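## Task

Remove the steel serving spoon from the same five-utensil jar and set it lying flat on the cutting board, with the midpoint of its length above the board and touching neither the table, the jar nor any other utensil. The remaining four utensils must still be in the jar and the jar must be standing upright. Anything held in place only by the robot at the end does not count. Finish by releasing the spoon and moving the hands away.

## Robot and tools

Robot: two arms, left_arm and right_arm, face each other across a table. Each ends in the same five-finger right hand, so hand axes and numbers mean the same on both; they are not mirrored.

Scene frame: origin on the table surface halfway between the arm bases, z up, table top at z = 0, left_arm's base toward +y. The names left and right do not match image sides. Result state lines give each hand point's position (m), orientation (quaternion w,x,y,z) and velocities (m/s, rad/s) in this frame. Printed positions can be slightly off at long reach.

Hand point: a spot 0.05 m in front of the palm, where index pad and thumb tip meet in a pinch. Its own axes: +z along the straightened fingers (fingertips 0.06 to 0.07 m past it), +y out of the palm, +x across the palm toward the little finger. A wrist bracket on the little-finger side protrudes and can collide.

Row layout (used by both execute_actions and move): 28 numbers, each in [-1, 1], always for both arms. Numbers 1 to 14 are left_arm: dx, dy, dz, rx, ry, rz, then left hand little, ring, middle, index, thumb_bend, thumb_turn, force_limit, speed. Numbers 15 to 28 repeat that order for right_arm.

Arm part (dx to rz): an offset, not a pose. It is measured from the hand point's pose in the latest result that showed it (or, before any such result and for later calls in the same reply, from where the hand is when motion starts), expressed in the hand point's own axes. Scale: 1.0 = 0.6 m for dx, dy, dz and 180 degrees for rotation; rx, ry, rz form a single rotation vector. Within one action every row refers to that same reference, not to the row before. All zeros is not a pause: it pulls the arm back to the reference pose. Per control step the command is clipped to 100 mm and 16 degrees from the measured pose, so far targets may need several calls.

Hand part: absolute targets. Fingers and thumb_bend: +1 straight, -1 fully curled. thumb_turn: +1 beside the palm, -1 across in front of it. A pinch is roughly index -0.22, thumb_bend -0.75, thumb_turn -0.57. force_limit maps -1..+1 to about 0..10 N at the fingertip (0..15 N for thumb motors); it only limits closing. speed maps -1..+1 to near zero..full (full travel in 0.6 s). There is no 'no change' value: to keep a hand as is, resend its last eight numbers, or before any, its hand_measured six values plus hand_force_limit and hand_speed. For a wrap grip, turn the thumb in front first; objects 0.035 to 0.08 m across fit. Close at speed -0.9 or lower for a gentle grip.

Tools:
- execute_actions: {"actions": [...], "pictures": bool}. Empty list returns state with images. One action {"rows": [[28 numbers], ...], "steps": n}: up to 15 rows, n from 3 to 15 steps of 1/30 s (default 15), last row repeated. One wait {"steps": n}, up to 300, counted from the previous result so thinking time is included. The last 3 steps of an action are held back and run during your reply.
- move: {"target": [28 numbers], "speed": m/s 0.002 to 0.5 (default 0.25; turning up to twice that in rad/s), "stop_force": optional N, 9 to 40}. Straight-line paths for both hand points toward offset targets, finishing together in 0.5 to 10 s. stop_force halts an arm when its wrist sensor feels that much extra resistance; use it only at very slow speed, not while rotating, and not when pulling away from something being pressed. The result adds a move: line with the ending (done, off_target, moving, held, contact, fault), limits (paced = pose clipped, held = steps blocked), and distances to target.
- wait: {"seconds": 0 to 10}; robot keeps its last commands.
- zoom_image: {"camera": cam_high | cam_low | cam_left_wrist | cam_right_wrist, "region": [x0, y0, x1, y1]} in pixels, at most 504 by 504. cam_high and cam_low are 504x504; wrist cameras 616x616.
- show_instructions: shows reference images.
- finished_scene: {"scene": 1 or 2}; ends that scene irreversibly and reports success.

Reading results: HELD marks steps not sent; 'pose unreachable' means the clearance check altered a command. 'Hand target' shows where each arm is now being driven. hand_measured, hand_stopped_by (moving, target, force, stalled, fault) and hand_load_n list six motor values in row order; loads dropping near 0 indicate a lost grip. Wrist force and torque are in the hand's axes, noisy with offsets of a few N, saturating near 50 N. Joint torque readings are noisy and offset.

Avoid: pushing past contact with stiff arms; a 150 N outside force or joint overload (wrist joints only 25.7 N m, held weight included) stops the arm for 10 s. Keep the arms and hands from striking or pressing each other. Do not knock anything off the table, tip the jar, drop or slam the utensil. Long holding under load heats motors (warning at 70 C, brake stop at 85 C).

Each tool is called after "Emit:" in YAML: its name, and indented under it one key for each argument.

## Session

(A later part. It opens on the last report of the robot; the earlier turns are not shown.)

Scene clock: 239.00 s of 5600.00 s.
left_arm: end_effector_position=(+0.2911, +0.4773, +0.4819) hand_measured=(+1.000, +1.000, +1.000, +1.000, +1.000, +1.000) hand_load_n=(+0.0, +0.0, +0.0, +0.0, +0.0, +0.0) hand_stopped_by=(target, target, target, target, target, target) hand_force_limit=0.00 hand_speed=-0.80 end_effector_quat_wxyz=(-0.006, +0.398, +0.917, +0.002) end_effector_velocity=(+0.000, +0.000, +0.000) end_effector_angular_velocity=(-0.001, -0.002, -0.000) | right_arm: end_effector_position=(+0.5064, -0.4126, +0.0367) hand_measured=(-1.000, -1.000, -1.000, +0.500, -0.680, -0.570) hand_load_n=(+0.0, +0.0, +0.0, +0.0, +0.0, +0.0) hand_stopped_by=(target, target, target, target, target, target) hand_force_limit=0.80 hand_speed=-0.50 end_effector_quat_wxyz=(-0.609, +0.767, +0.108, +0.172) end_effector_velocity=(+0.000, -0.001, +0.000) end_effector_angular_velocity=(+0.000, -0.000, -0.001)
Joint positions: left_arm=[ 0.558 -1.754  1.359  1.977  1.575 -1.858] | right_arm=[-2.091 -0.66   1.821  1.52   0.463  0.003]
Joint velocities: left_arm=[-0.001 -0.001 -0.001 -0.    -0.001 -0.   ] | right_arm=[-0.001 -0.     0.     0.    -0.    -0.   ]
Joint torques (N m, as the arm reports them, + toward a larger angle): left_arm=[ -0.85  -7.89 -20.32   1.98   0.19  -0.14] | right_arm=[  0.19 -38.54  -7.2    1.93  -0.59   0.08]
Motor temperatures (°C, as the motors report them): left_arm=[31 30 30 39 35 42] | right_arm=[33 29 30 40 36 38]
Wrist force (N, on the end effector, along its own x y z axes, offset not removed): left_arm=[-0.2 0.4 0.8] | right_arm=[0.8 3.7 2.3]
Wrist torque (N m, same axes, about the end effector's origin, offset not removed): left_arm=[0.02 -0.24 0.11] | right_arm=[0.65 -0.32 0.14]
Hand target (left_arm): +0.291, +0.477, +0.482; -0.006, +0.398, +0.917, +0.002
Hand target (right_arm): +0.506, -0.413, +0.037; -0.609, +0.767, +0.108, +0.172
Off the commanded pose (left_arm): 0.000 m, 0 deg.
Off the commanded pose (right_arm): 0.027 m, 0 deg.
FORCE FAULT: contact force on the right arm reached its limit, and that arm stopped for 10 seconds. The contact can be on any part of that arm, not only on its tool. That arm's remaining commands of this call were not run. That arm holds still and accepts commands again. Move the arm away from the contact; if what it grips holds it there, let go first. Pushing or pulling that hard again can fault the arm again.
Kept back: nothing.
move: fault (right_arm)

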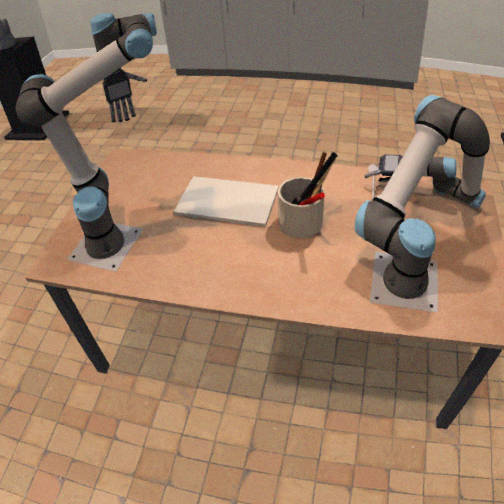

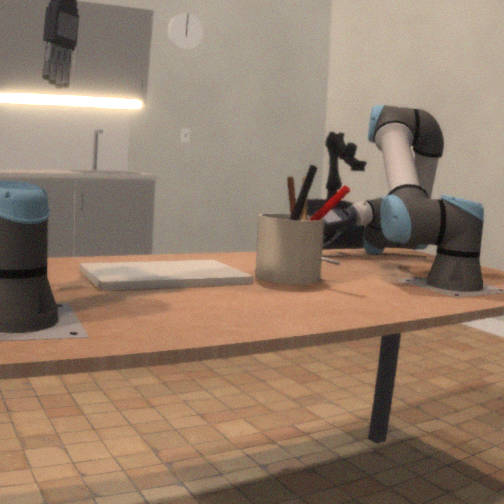

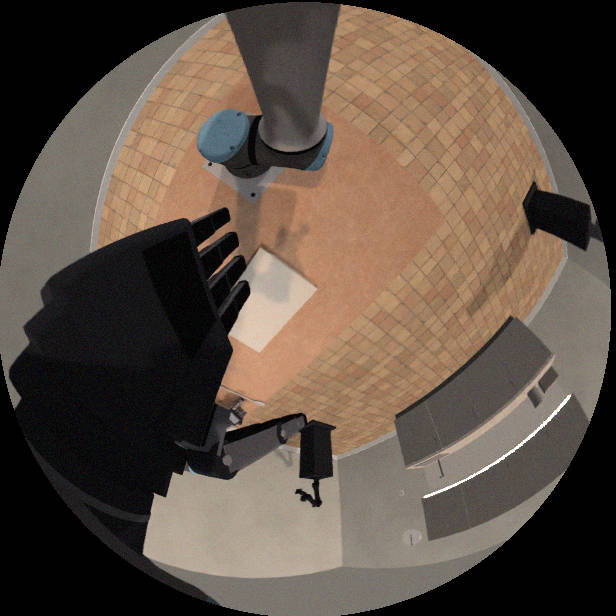

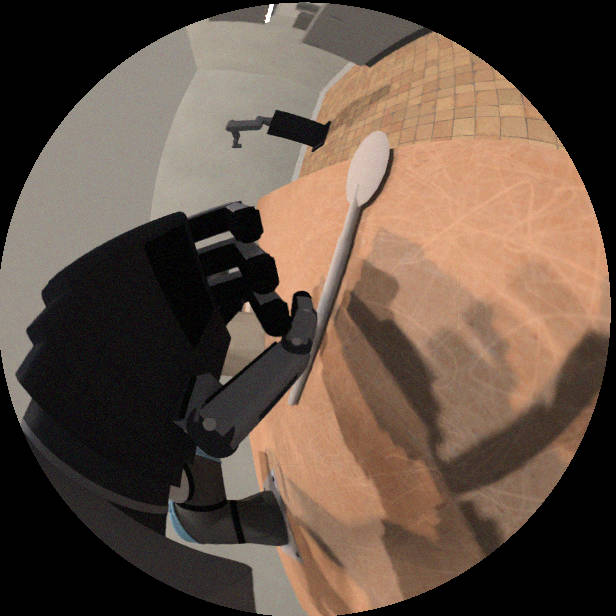

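Emit:
move:
  target: [0,0,0,0,0,0,1,1,1,1,1,1,0,-0.8, 0.004,-0.01,0.01,-0.055,0,0, -1,-1,-1,0.5,-0.68,-0.57,0.8,-0.5]
  speed: 0.03

Emit:
move:
  target: [0,0,0,0,0,0,1,1,1,1,1,1,0,-0.8, -0.019,0.041,0.0165,0,0,0, -1,-1,-1,0.5,-0.68,-0.57,0.8,-0.5]
  speed: 0.008
  stop_force: 9

Scene clock: 242.33 s of 5600.00 s.
left_arm: end_effector_position=(+0.2911, +0.4773, +0.4819) hand_measured=(+1.000, +1.000, +1.000, +1.000, +1.000, +1.000) hand_load_n=(+0.0, +0.0, +0.0, +0.0, +0.0, +0.0) hand_stopped_by=(target, target, target, target, target, target) hand_force_limit=0.00 hand_speed=-0.80 end_effector_quat_wxyz=(-0.006, +0.398, +0.917, +0.002) end_effector_velocity=(-0.000, +0.000, +0.000) end_effector_angular_velocity=(-0.001, +0.000, -0.000) | right_arm: end_effector_position=(+0.5072, -0.4057, +0.0416) hand_measured=(-1.000, -1.000, -1.000, +0.500, -0.680, -0.570) hand_load_n=(+0.0, +0.0, +0.0, +0.0, +0.0, +0.0) hand_stopped_by=(target, target, target, target, target, target) hand_force_limit=0.80 hand_speed=-0.50 end_effector_quat_wxyz=(-0.542, +0.816, +0.092, +0.181) end_effector_velocity=(-0.000, +0.000, +0.001) end_effector_angular_velocity=(-0.020, +0.002, -0.008)
Joint positions: left_arm=[ 0.558 -1.754  1.359  1.977  1.575 -1.858] | right_arm=[-2.046 -0.788  1.808  1.227  0.462  0.404]
Joint velocities: left_arm=[ 0.    -0.001 -0.     0.     0.001  0.001] | right_arm=[ 0.006 -0.017 -0.001 -0.034  0.005  0.05 ]
Joint torques (N m, as the arm reports them, + toward a larger angle): left_arm=[ -0.97  -8.49 -20.65   2.05   0.13  -0.01] | right_arm=[ 17.43 -47.47 -21.6   -0.65   1.01   2.53]
Motor temperatures (°C, as the motors report them): left_arm=[31 30 30 39 35 42] | right_arm=[33 29 30 40 36 38]
Wrist force (N, on the end effector, along its own x y z axes, offset not removed): left_arm=[-0.1 -1.4 0.4] | right_arm=[2.1 2.4 2.6]
Wrist torque (N m, same axes, about the end effector's origin, offset not removed): left_arm=[-0.16 -0.20 0.09] | right_arm=[0.44 -0.50 0.12]
Hand target (left_arm): +0.291, +0.477, +0.482; -0.006, +0.398, +0.917, +0.002
Hand target (right_arm): +0.507, -0.406, +0.042; -0.541, +0.816, +0.092, +0.181
Off the commanded pose (left_arm): 0.000 m, 0 deg.
Off the commanded pose (right_arm): 0.000 m, 0 deg.
Kept back: nothing.
move: done

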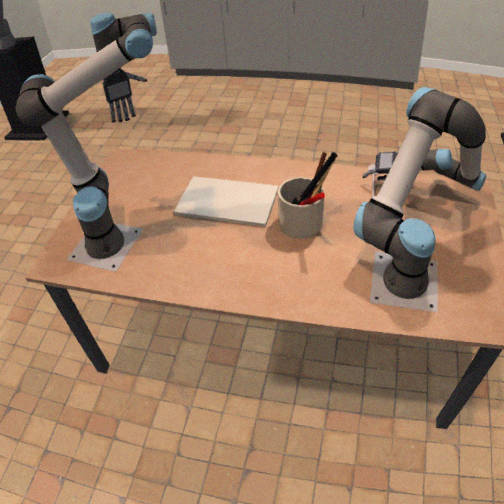

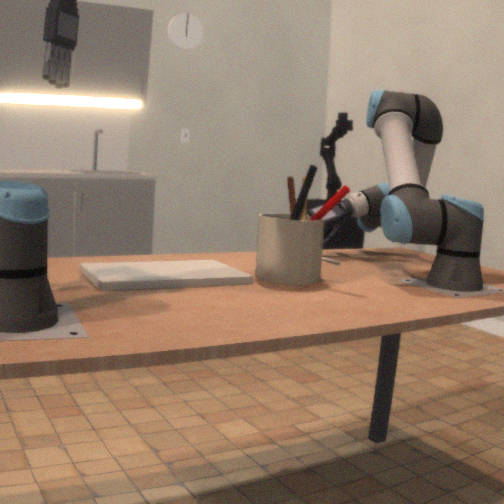

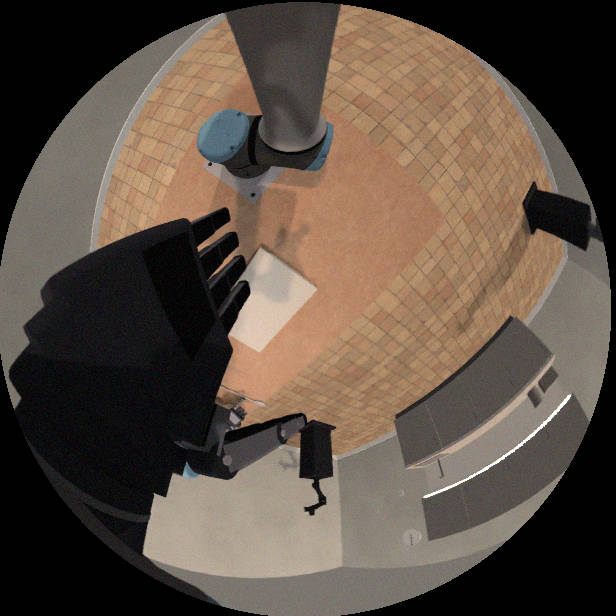

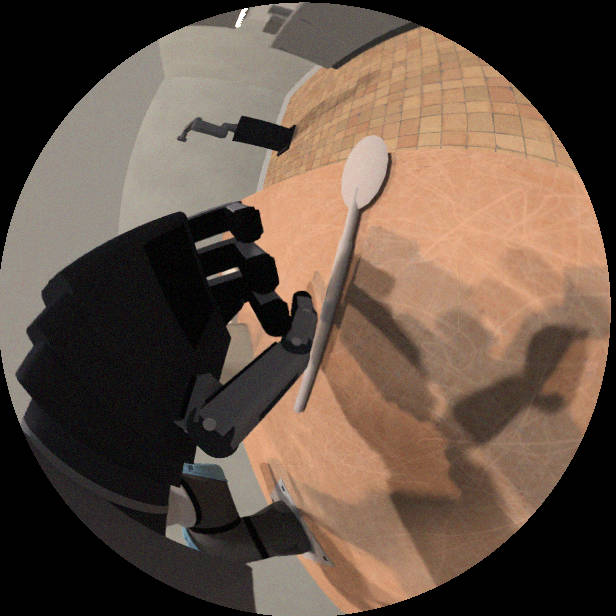

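Scene clock: 246.17 s of 5600.00 s.
left_arm: end_effector_position=(+0.2911, +0.4773, +0.4819) hand_measured=(+1.000, +1.000, +1.000, +1.000, +1.000, +1.000) hand_load_n=(+0.0, +0.0, +0.0, +0.0, +0.0, +0.0) hand_stopped_by=(target, target, target, target, target, target) hand_force_limit=0.00 hand_speed=-0.80 end_effector_quat_wxyz=(-0.006, +0.398, +0.917, +0.002) end_effector_velocity=(+0.001, -0.000, -0.000) end_effector_angular_velocity=(+0.001, -0.001, +0.000) | right_arm: end_effector_position=(+0.5073, -0.4058, +0.0131) hand_measured=(-1.000, -1.000, -1.000, +0.500, -0.680, -0.570) hand_load_n=(+0.0, +0.0, +0.0, +0.0, +0.0, +0.0) hand_stopped_by=(target, target, target, target, target, target) hand_force_limit=0.80 hand_speed=-0.50 end_effector_quat_wxyz=(-0.542, +0.816, +0.092, +0.181) end_effector_velocity=(+0.000, +0.000, -0.002) end_effector_angular_velocity=(+0.001, -0.001, -0.001)
Joint positions: left_arm=[ 0.558 -1.754  1.359  1.977  1.575 -1.858] | right_arm=[-2.047 -0.728  1.8    1.176  0.463  0.404]
Joint velocities: left_arm=[ 0.     0.002 -0.    -0.001 -0.001  0.   ] | right_arm=[ 0.     0.005 -0.001 -0.004 -0.002 -0.   ]
Joint torques (N m, as the arm reports them, + toward a larger angle): left_arm=[ -1.5   -8.51 -20.46   1.97   0.17   0.02] | right_arm=[-13.14 -27.29 -19.73   0.49   0.92  -2.09]
Motor temperatures (°C, as the motors report them): left_arm=[31 30 30 39 35 42] | right_arm=[33 29 30 40 36 38]
Wrist force (N, on the end effector, along its own x y z axes, offset not removed): left_arm=[0.0 -0.9 0.1] | right_arm=[0.8 1.9 1.5]
Wrist torque (N m, same axes, about the end effector's origin, offset not removed): left_arm=[-0.05 -0.28 0.06] | right_arm=[0.36 -0.28 0.07]
Hand target (left_arm): +0.291, +0.477, +0.482; -0.006, +0.398, +0.917, +0.002
Hand target (right_arm): +0.507, -0.406, +0.013; -0.542, +0.816, +0.092, +0.181
Off the commanded pose (left_arm): 0.000 m, 0 deg.
Off the commanded pose (right_arm): 0.000 m, 0 deg.
Kept back: nothing.
move: done

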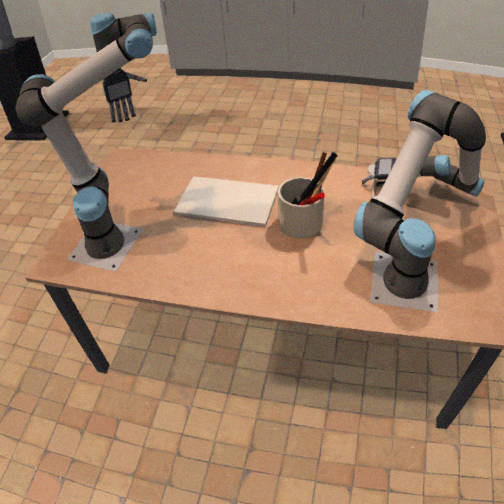

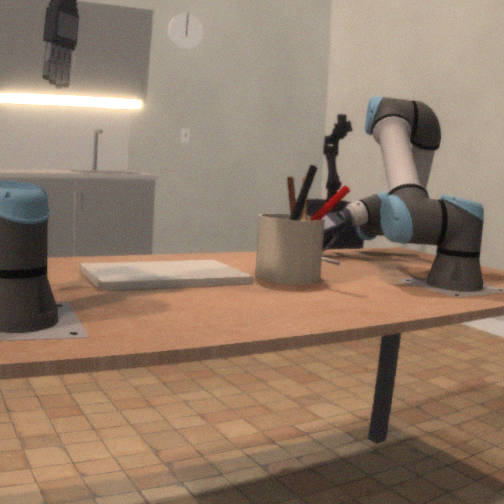

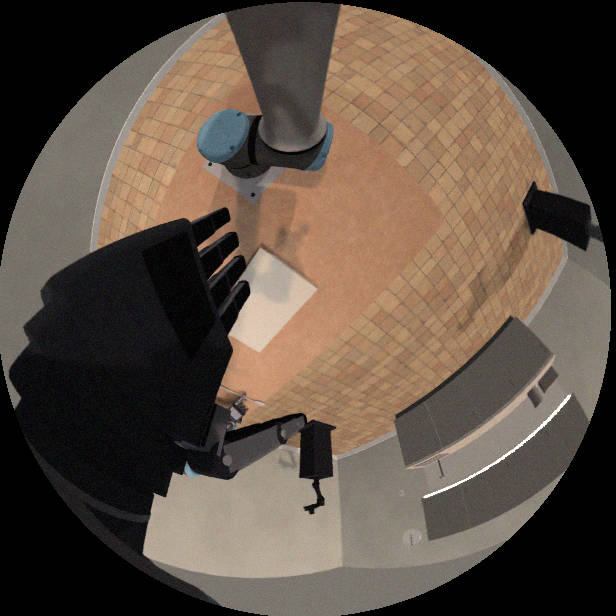

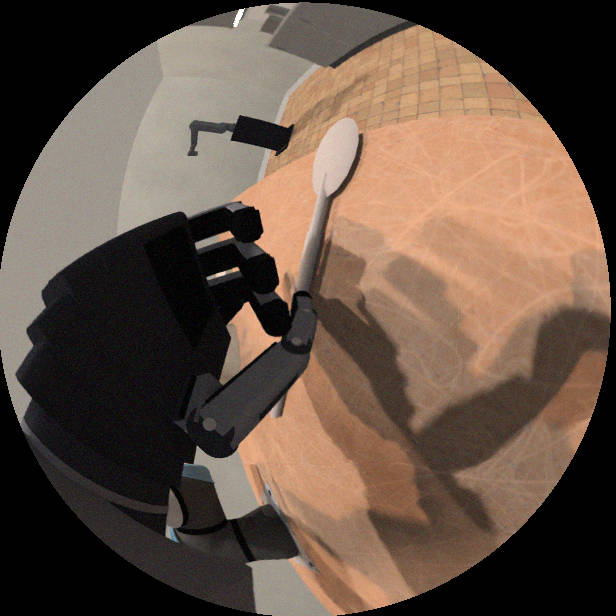

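Emit:
move:
  target: [0,0,0,0,0,0,1,1,1,1,1,1,0,-0.8, 0,0,0,0,0,0, -1,-1,-1,0.0,-0.68,-0.57,0.2,-0.8]

Scene clock: 248.17 s of 5600.00 s.
left_arm: end_effector_position=(+0.2911, +0.4773, +0.4819) hand_measured=(+1.000, +1.000, +1.000, +1.000, +1.000, +1.000) hand_load_n=(+0.0, +0.0, +0.0, +0.0, +0.0, +0.0) hand_stopped_by=(target, target, target, target, target, target) hand_force_limit=0.00 hand_speed=-0.80 end_effector_quat_wxyz=(-0.006, +0.398, +0.917, +0.002) end_effector_velocity=(+0.000, -0.000, +0.000) end_effector_angular_velocity=(+0.001, +0.000, -0.002) | right_arm: end_effector_position=(+0.5073, -0.4058, +0.0131) hand_measured=(-1.000, -1.000, -1.000, +0.002, -0.680, -0.570) hand_load_n=(+0.0, +0.0, +0.0, +4.5, +0.0, +0.0) hand_stopped_by=(target, target, target, target, target, target) hand_force_limit=0.20 hand_speed=-0.80 end_effector_quat_wxyz=(-0.542, +0.816, +0.092, +0.181) end_effector_velocity=(-0.000, +0.001, -0.000) end_effector_angular_velocity=(-0.001, -0.000, +0.003)
Joint positions: left_arm=[ 0.558 -1.754  1.359  1.977  1.575 -1.858] | right_arm=[-2.047 -0.728  1.8    1.176  0.463  0.404]
Joint velocities: left_arm=[-0.     0.    -0.     0.    -0.     0.001] | right_arm=[ 0.002 -0.     0.     0.     0.002 -0.001]
Joint torques (N m, as the arm reports them, + toward a larger angle): left_arm=[ -1.31  -7.96 -20.46   1.97   0.06  -0.04] | right_arm=[-12.75 -38.8    1.42  -0.17   0.82  -2.01]
Motor temperatures (°C, as the motors report them): left_arm=[31 30 30 39 35 42] | right_arm=[33 29 30 40 36 38]
Wrist force (N, on the end effector, along its own x y z axes, offset not removed): left_arm=[-0.7 -1.4 0.8] | right_arm=[6.6 -14.3 -1.5]
Wrist torque (N m, same axes, about the end effector's origin, offset not removed): left_arm=[-0.17 -0.18 -0.02] | right_arm=[0.88 -0.05 0.13]
Hand target (left_arm): +0.291, +0.477, +0.482; -0.006, +0.398, +0.917, +0.002
Hand target (right_arm): +0.507, -0.406, +0.013; -0.542, +0.816, +0.092, +0.181
Off the commanded pose (left_arm): 0.000 m, 0 deg.
Off the commanded pose (right_arm): 0.000 m, 0 deg.
Kept back: nothing.
move: done

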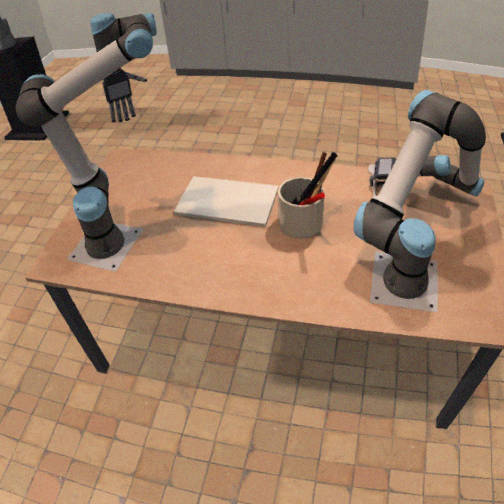

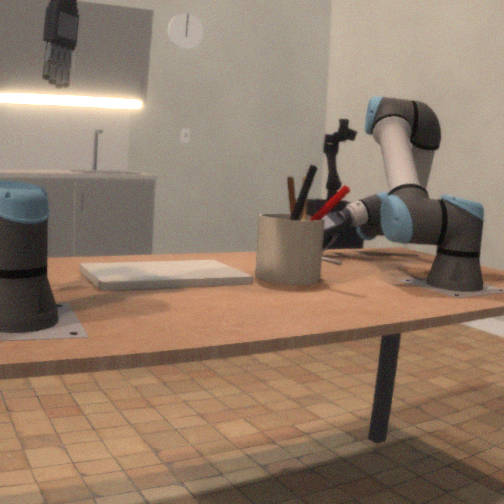

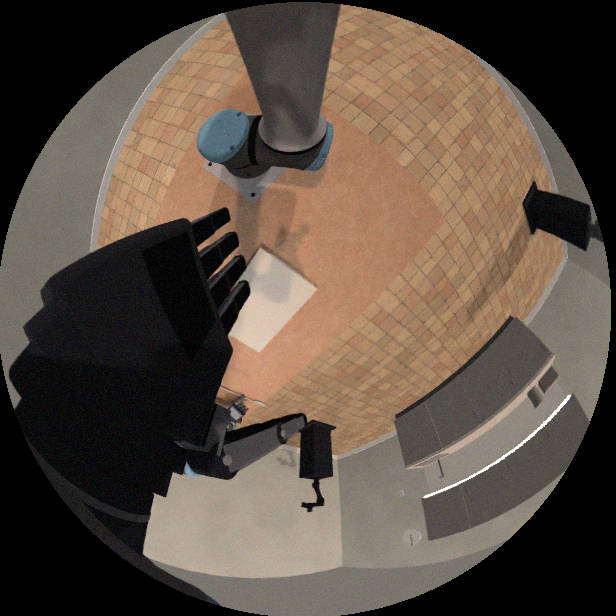

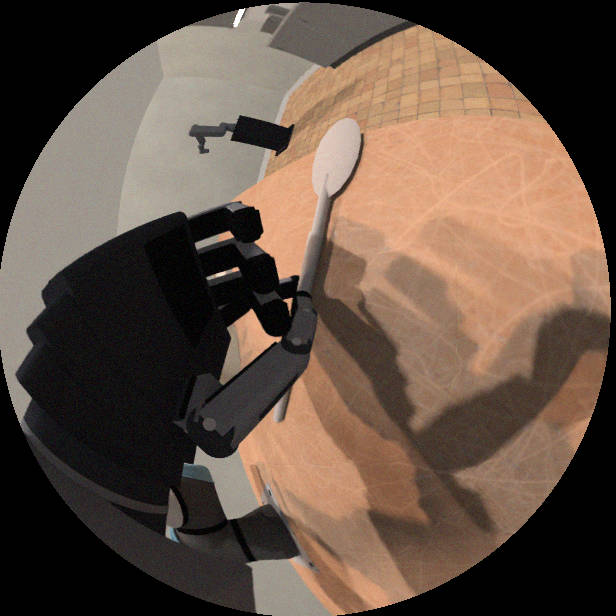

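Emit:
move:
  target: [0,0,0,0,0,0,1,1,1,1,1,1,0,-0.8, 0,0,0,0,0,0, -1,-1,-1,0.0,-0.45,-0.57,0.2,-0.8]

Emit:
move:
  target: [0,0,0,0,0,0,1,1,1,1,1,1,0,-0.8, 0,0,0,0,0,0, -1,-1,-1,-0.6,-0.45,-0.57,0.7,-0.8]

Scene clock: 249.77 s of 5600.00 s.
left_arm: end_effector_position=(+0.2911, +0.4773, +0.4819) hand_measured=(+1.000, +1.000, +1.000, +1.000, +1.000, +1.000) hand_load_n=(+0.0, +0.0, +0.0, +0.0, +0.0, +0.0) hand_stopped_by=(target, target, target, target, target, target) hand_force_limit=0.00 hand_speed=-0.80 end_effector_quat_wxyz=(-0.006, +0.398, +0.917, +0.002) end_effector_velocity=(+0.000, -0.000, -0.000) end_effector_angular_velocity=(+0.002, -0.000, -0.003) | right_arm: end_effector_position=(+0.5073, -0.4058, +0.0131) hand_measured=(-1.000, -1.000, -1.000, +0.002, -0.450, -0.570) hand_load_n=(+0.0, +0.0, +0.0, +4.5, +0.0, +0.0) hand_stopped_by=(target, target, target, target, target, target) hand_force_limit=0.20 hand_speed=-0.80 end_effector_quat_wxyz=(-0.542, +0.816, +0.092, +0.181) end_effector_velocity=(-0.000, -0.000, +0.000) end_effector_angular_velocity=(-0.001, -0.000, +0.000)
Joint positions: left_arm=[ 0.558 -1.754  1.359  1.977  1.575 -1.858] | right_arm=[-2.047 -0.728  1.8    1.176  0.463  0.404]
Joint velocities: left_arm=[-0.001  0.001  0.     0.001 -0.001  0.002] | right_arm=[-0.    -0.     0.     0.     0.001 -0.   ]
Joint torques (N m, as the arm reports them, + toward a larger angle): left_arm=[ -1.38  -8.12 -20.4    1.84   0.11  -0.02] | right_arm=[-13.04 -36.59   1.04  -2.28   1.04  -1.97]
Motor temperatures (°C, as the motors report them): left_arm=[31 30 30 39 35 42] | right_arm=[33 29 30 40 36 38]
Wrist force (N, on the end effector, along its own x y z axes, offset not removed): left_arm=[-0.5 -1.5 0.8] | right_arm=[8.0 -15.8 -0.2]
Wrist torque (N m, same axes, about the end effector's origin, offset not removed): left_arm=[-0.15 -0.21 -0.05] | right_arm=[0.61 -0.29 0.24]
Hand target (left_arm): +0.291, +0.477, +0.482; -0.006, +0.398, +0.917, +0.002
Hand target (right_arm): +0.507, -0.406, +0.013; -0.542, +0.816, +0.092, +0.181
Off the commanded pose (left_arm): 0.000 m, 0 deg.
Off the commanded pose (right_arm): 0.000 m, 0 deg.
Kept back: nothing.
move: done

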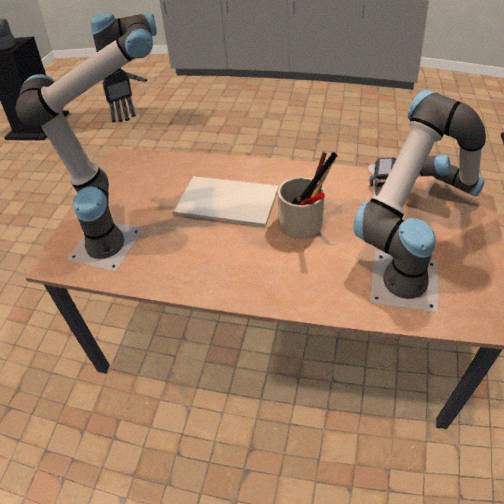

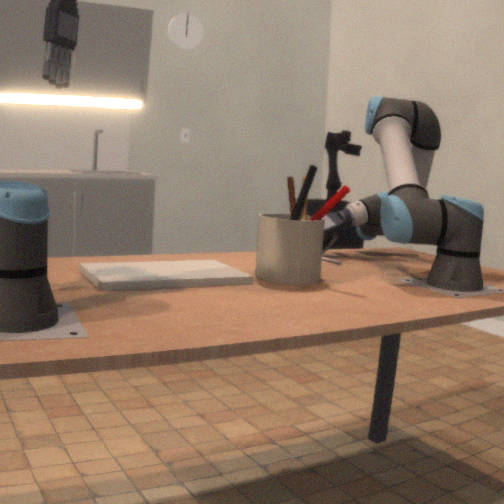

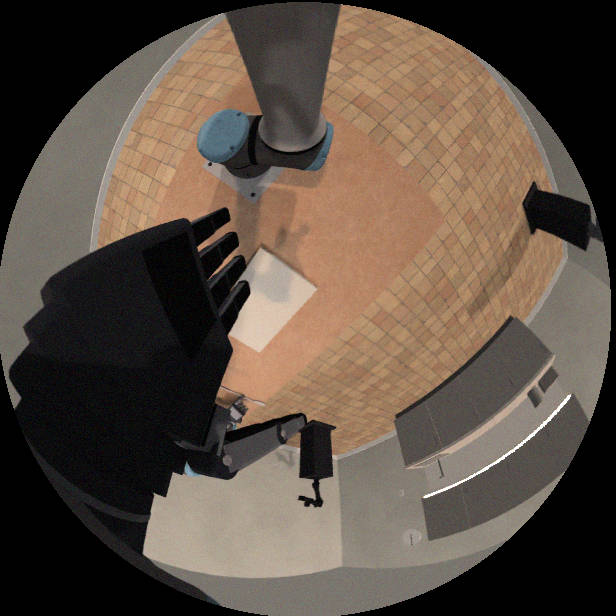

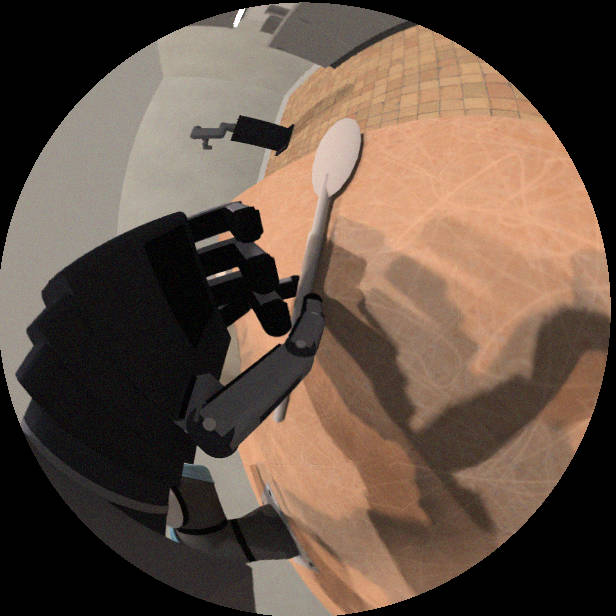

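Scene clock: 250.40 s of 5600.00 s.
left_arm: end_effector_position=(+0.2911, +0.4773, +0.4819) hand_measured=(+1.000, +1.000, +1.000, +1.000, +1.000, +1.000) hand_load_n=(+0.0, +0.0, +0.0, +0.0, +0.0, +0.0) hand_stopped_by=(target, target, target, target, target, target) hand_force_limit=0.00 hand_speed=-0.80 end_effector_quat_wxyz=(-0.006, +0.398, +0.917, +0.002) end_effector_velocity=(-0.000, +0.000, -0.000) end_effector_angular_velocity=(-0.000, +0.001, +0.002) | right_arm: end_effector_position=(+0.5073, -0.4058, +0.0131) hand_measured=(-1.000, -1.000, -1.000, -0.116, -0.448, -0.570) hand_load_n=(+0.0, +0.0, +0.0, +8.5, +2.5, +0.5) hand_stopped_by=(target, target, target, force, target, target) hand_force_limit=0.70 hand_speed=-0.80 end_effector_quat_wxyz=(-0.542, +0.816, +0.092, +0.181) end_effector_velocity=(-0.000, +0.000, +0.000) end_effector_angular_velocity=(-0.000, -0.000, +0.001)
Joint positions: left_arm=[ 0.558 -1.754  1.359  1.977  1.575 -1.858] | right_arm=[-2.047 -0.728  1.8    1.176  0.463  0.404]
Joint velocities: left_arm=[ 0.001  0.     0.    -0.     0.001 -0.001] | right_arm=[ 0.001 -0.    -0.    -0.    -0.     0.   ]
Joint torques (N m, as the arm reports them, + toward a larger angle): left_arm=[ -1.07  -8.16 -20.39   2.03   0.11   0.01] | right_arm=[-12.2  -37.21   1.68  -2.34   0.88  -1.85]
Motor temperatures (°C, as the motors report them): left_arm=[31 30 30 39 35 42] | right_arm=[33 29 30 40 36 38]
Wrist force (N, on the end effector, along its own x y z axes, offset not removed): left_arm=[0.0 -1.1 0.8] | right_arm=[5.8 -10.0 1.6]
Wrist torque (N m, same axes, about the end effector's origin, offset not removed): left_arm=[-0.15 -0.30 0.01] | right_arm=[0.55 -0.39 0.18]
Hand target (left_arm): +0.291, +0.477, +0.482; -0.006, +0.398, +0.917, +0.002
Hand target (right_arm): +0.507, -0.406, +0.013; -0.542, +0.816, +0.092, +0.181
Off the commanded pose (left_arm): 0.000 m, 0 deg.
Off the commanded pose (right_arm): 0.000 m, 0 deg.
Kept back: nothing.
move: done

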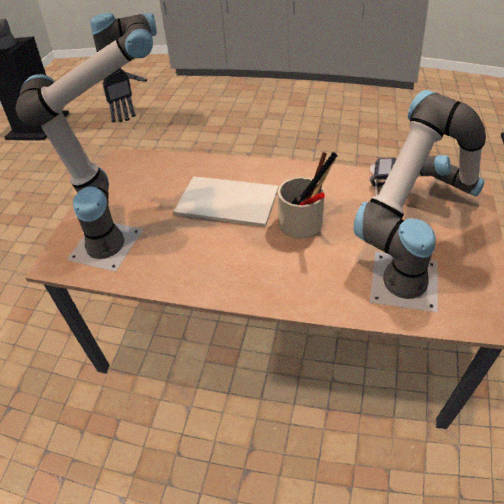

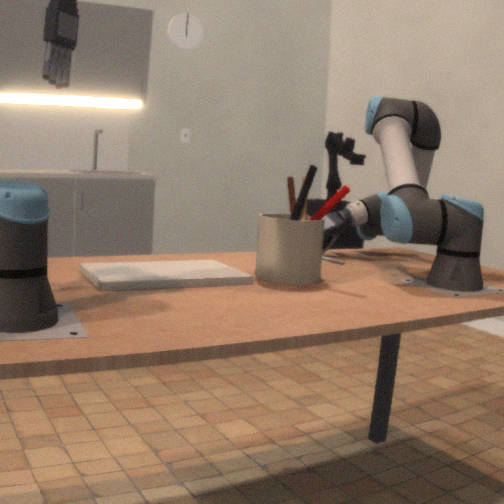

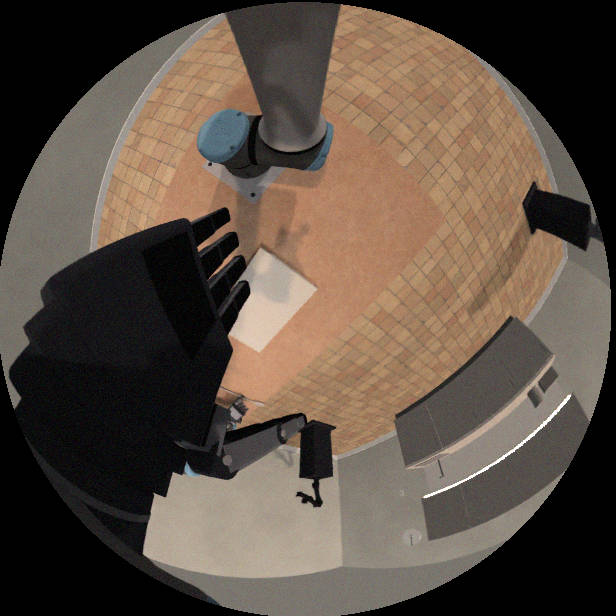

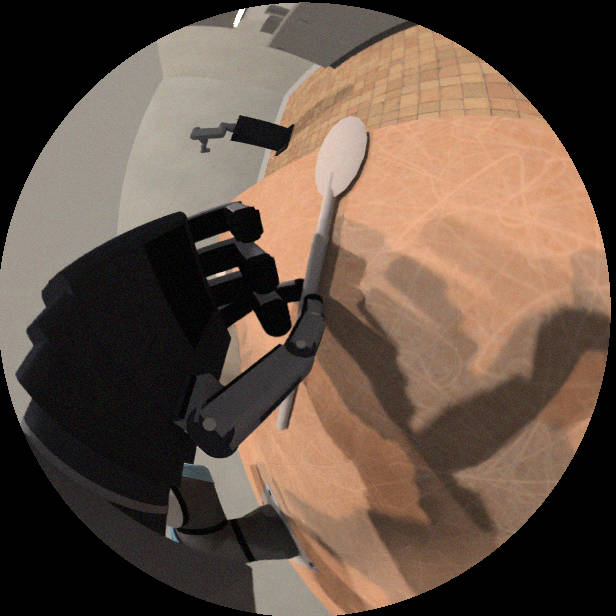

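Possibly gripped (thumb loaded). Squeeze and lift slightly.

Emit:
move:
  target: [0,0,0,0,0,0,1,1,1,1,1,1,0,-0.8, 0,0,0,0,0,0, -1,-1,-1,-0.7,-0.7,-0.57,1,-0.7]

Emit:
move:
  target: [0,0,0,0,0,0,1,1,1,1,1,1,0,-0.8, 0.033,-0.071,-0.028,0,0,0, -1,-1,-1,-0.7,-0.7,-0.57,1,-0.7]
  speed: 0.02

Scene clock: 251.83 s of 5600.00 s.
left_arm: end_effector_position=(+0.2911, +0.4773, +0.4819) hand_measured=(+1.000, +1.000, +1.000, +1.000, +1.000, +1.000) hand_load_n=(+0.0, +0.0, +0.0, +0.0, +0.0, +0.0) hand_stopped_by=(target, target, target, target, target, target) hand_force_limit=0.00 hand_speed=-0.80 end_effector_quat_wxyz=(-0.006, +0.398, +0.917, +0.002) end_effector_velocity=(+0.000, -0.000, -0.000) end_effector_angular_velocity=(+0.001, -0.001, -0.001) | right_arm: end_effector_position=(+0.5073, -0.4058, +0.0131) hand_measured=(-1.000, -1.000, -1.000, -0.118, -0.680, -0.570) hand_load_n=(+0.0, +0.0, +0.0, +19.5, +11.0, +3.0) hand_stopped_by=(target, target, target, force, stalled, target) hand_force_limit=1.00 hand_speed=-0.70 end_effector_quat_wxyz=(-0.542, +0.816, +0.092, +0.181) end_effector_velocity=(+0.000, -0.000, +0.000) end_effector_angular_velocity=(-0.000, -0.000, -0.000)
Joint positions: left_arm=[ 0.558 -1.754  1.359  1.977  1.575 -1.858] | right_arm=[-2.047 -0.728  1.8    1.176  0.463  0.404]
Joint velocities: left_arm=[-0.     0.001 -0.     0.    -0.001  0.   ] | right_arm=[-0. -0. -0. -0. -0. -0.]
Joint torques (N m, as the arm reports them, + toward a larger angle): left_arm=[ -1.38  -8.33 -20.22   1.99   0.14   0.06] | right_arm=[ -7.89 -36.8    0.61  -1.22   0.9   -1.93]
Motor temperatures (°C, as the motors report them): left_arm=[31 30 30 39 35 42] | right_arm=[33 29 30 40 36 38]
Wrist force (N, on the end effector, along its own x y z axes, offset not removed): left_arm=[0.3 -1.8 0.8] | right_arm=[7.3 -11.6 -7.8]
Wrist torque (N m, same axes, about the end effector's origin, offset not removed): left_arm=[-0.26 -0.34 -0.02] | right_arm=[0.60 -0.32 0.08]
Hand target (left_arm): +0.291, +0.477, +0.482; -0.006, +0.398, +0.917, +0.002
Hand target (right_arm): +0.507, -0.406, +0.013; -0.542, +0.816, +0.092, +0.181
Off the commanded pose (left_arm): 0.000 m, 0 deg.
Off the commanded pose (right_arm): 0.000 m, 0 deg.
Kept back: nothing.
move: done

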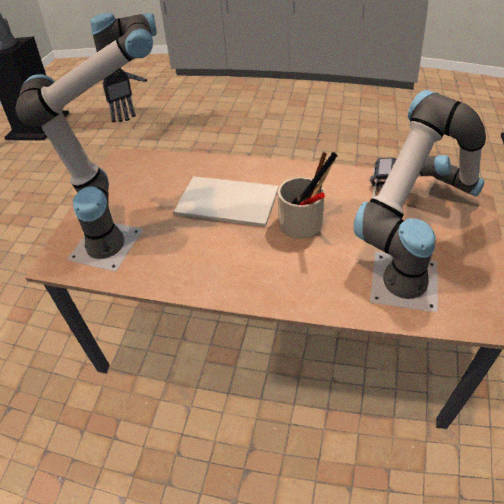

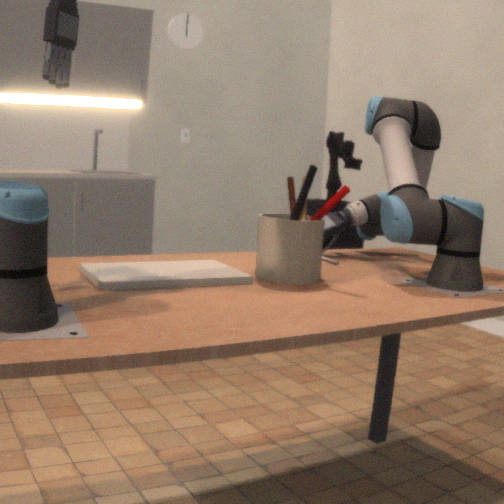

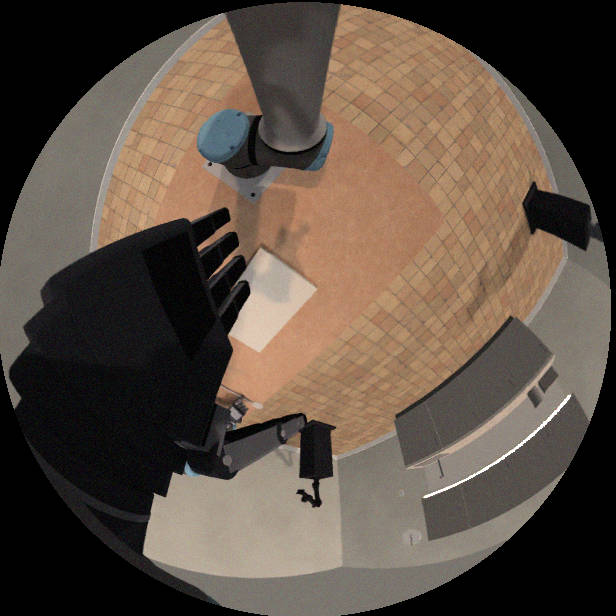

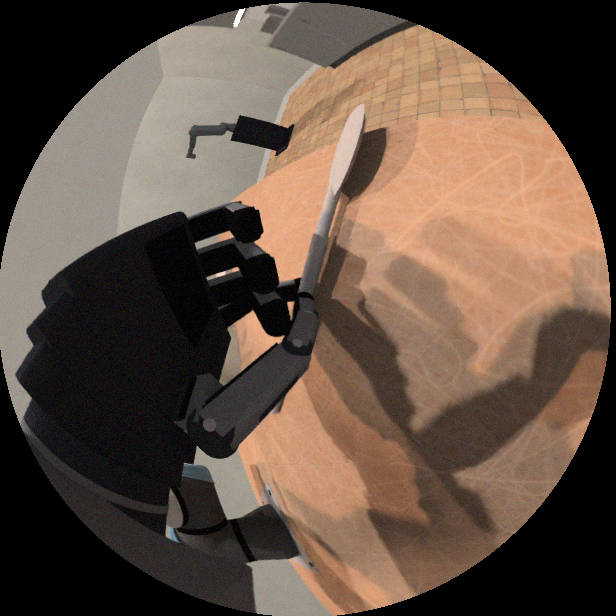

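Scene clock: 254.67 s of 5600.00 s.
left_arm: end_effector_position=(+0.2911, +0.4773, +0.4819) hand_measured=(+1.000, +1.000, +1.000, +1.000, +1.000, +1.000) hand_load_n=(+0.0, +0.0, +0.0, +0.0, +0.0, +0.0) hand_stopped_by=(target, target, target, target, target, target) hand_force_limit=0.00 hand_speed=-0.80 end_effector_quat_wxyz=(-0.006, +0.398, +0.917, +0.002) end_effector_velocity=(+0.000, -0.001, -0.001) end_effector_angular_velocity=(+0.002, +0.001, -0.001) | right_arm: end_effector_position=(+0.5073, -0.4053, +0.0626) hand_measured=(-1.000, -1.000, -1.000, -0.116, -0.680, -0.570) hand_load_n=(+0.0, +0.0, +0.0, +17.0, +6.0, -0.5) hand_stopped_by=(target, target, target, force, stalled, target) hand_force_limit=1.00 hand_speed=-0.70 end_effector_quat_wxyz=(-0.542, +0.816, +0.092, +0.181) end_effector_velocity=(+0.000, +0.000, +0.003) end_effector_angular_velocity=(+0.001, +0.000, +0.000)
Joint positions: left_arm=[ 0.558 -1.754  1.359  1.977  1.575 -1.858] | right_arm=[-2.046 -0.831  1.811  1.266  0.462  0.405]
Joint velocities: left_arm=[-0.001  0.002  0.001  0.     0.    -0.   ] | right_arm=[ 0.    -0.005 -0.     0.005 -0.     0.   ]
Joint torques (N m, as the arm reports them, + toward a larger angle): left_arm=[ -1.24  -8.08 -20.17   1.97   0.13  -0.01] | right_arm=[ 13.5  -46.11  -0.21   5.29  -3.23   2.21]
Motor temperatures (°C, as the motors report them): left_arm=[31 30 30 39 35 42] | right_arm=[33 29 30 40 36 38]
Wrist force (N, on the end effector, along its own x y z axes, offset not removed): left_arm=[-0.4 -1.8 0.4] | right_arm=[0.3 4.7 3.5]
Wrist torque (N m, same axes, about the end effector's origin, offset not removed): left_arm=[-0.29 -0.18 -0.02] | right_arm=[0.47 -0.39 0.11]
Hand target (left_arm): +0.291, +0.477, +0.482; -0.006, +0.398, +0.917, +0.002
Hand target (right_arm): +0.507, -0.405, +0.063; -0.542, +0.816, +0.092, +0.181
Off the commanded pose (left_arm): 0.000 m, 0 deg.
Off the commanded pose (right_arm): 0.000 m, 0 deg.
Kept back: nothing.
move: done

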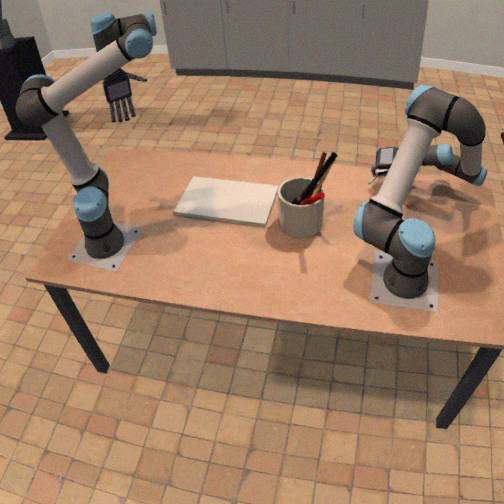

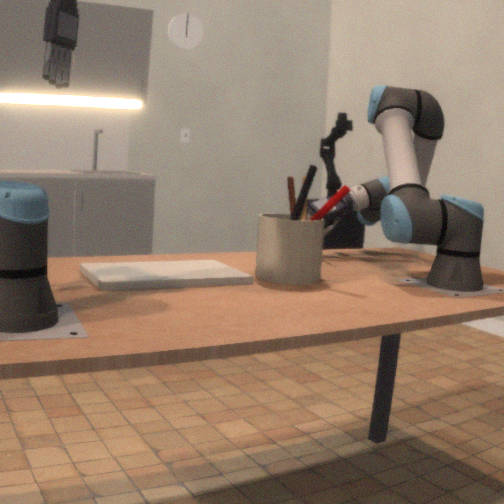

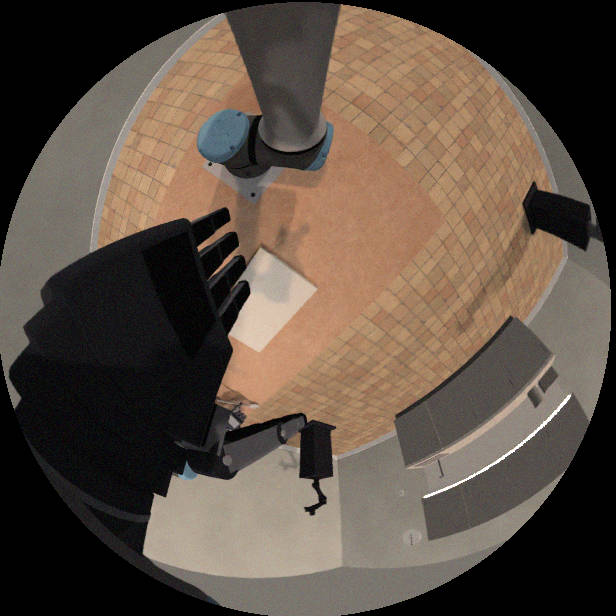

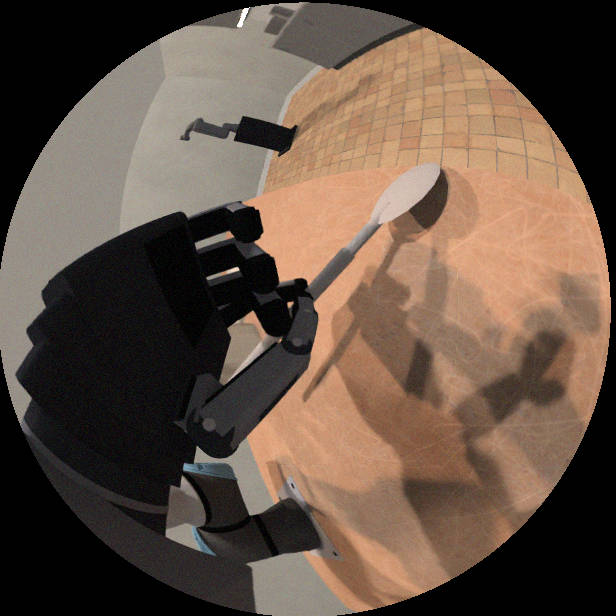

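Emit:
move:
  target: [0,0,0,0,0,0,1,1,1,1,1,1,0,-0.8, 0.2,-0.425,-0.17,0,0,0,-1,-1,-1,-0.7,-0.7,-0.57,1,-0.7]
  speed: 0.04

Scene clock: 262.83 s of 5600.00 s.
left_arm: end_effector_position=(+0.2911, +0.4773, +0.4819) hand_measured=(+1.000, +1.000, +1.000, +1.000, +1.000, +1.000) hand_load_n=(+0.0, +0.0, +0.0, +0.0, +0.0, +0.0) hand_stopped_by=(target, target, target, target, target, target) hand_force_limit=0.00 hand_speed=-0.80 end_effector_quat_wxyz=(-0.006, +0.398, +0.917, +0.002) end_effector_velocity=(-0.000, -0.001, +0.000) end_effector_angular_velocity=(-0.002, +0.000, -0.002) | right_arm: end_effector_position=(+0.5086, -0.4036, +0.3619) hand_measured=(-1.000, -1.000, -1.000, -0.120, -0.686, -0.570) hand_load_n=(+0.0, +0.0, +0.0, +0.0, +0.0, +0.0) hand_stopped_by=(target, target, target, force, stalled, target) hand_force_limit=1.00 hand_speed=-0.70 end_effector_quat_wxyz=(-0.542, +0.816, +0.092, +0.181) end_effector_velocity=(+0.000, -0.000, +0.002) end_effector_angular_velocity=(+0.000, +0.001, -0.000)
Joint positions: left_arm=[ 0.558 -1.754  1.359  1.977  1.575 -1.858] | right_arm=[-2.041 -1.256  1.556  1.938  0.459  0.415]
Joint velocities: left_arm=[-0.002 -0.    -0.001 -0.     0.001  0.   ] | right_arm=[-0.    -0.001 -0.005  0.007  0.    -0.   ]
Joint torques (N m, as the arm reports them, + toward a larger angle): left_arm=[ -2.14  -8.33 -20.6    2.     0.19   0.06] | right_arm=[ 13.43 -40.51 -28.09   5.31  -1.58  -1.27]
Motor temperatures (°C, as the motors report them): left_arm=[31 30 30 39 35 42] | right_arm=[33 29 30 40 36 38]
Wrist force (N, on the end effector, along its own x y z axes, offset not removed): left_arm=[0.3 -1.1 -0.4] | right_arm=[0.4 1.7 1.9]
Wrist torque (N m, same axes, about the end effector's origin, offset not removed): left_arm=[-0.07 -0.32 0.10] | right_arm=[0.27 -0.18 0.05]
Hand target (left_arm): +0.291, +0.477, +0.482; -0.006, +0.398, +0.917, +0.002
Hand target (right_arm): +0.509, -0.404, +0.362; -0.542, +0.816, +0.092, +0.181
Off the commanded pose (left_arm): 0.000 m, 0 deg.
Off the commanded pose (right_arm): 0.001 m, 0 deg.
Kept back: nothing.
move: done

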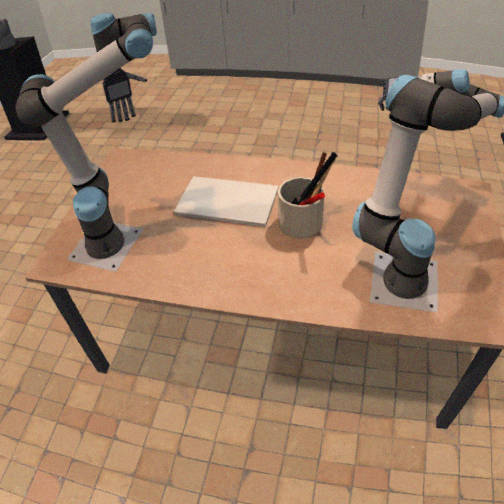

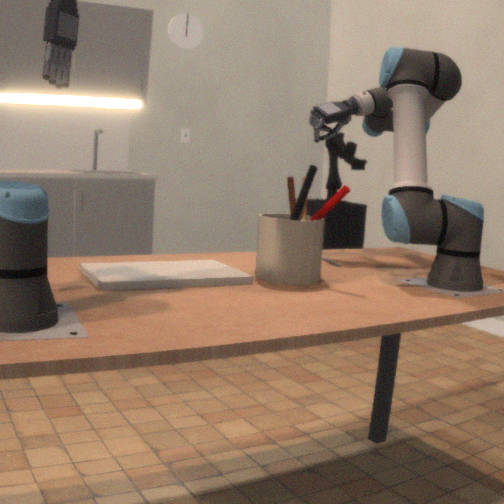

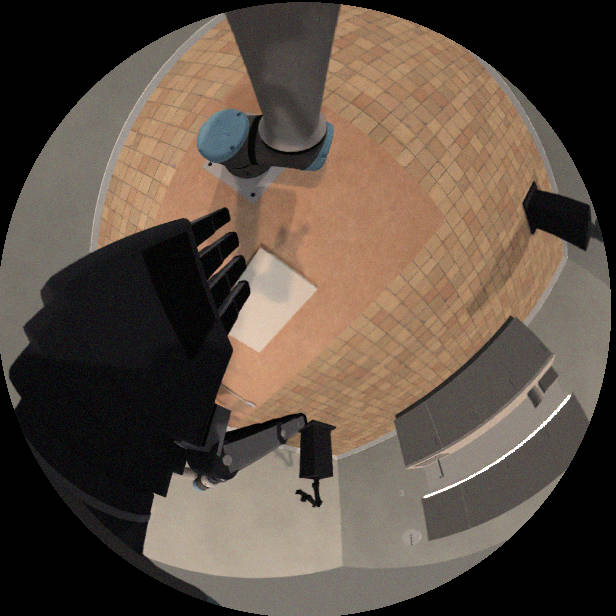

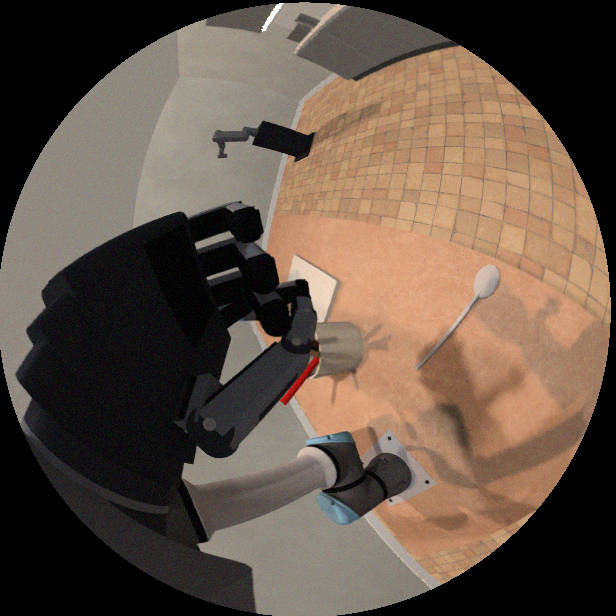

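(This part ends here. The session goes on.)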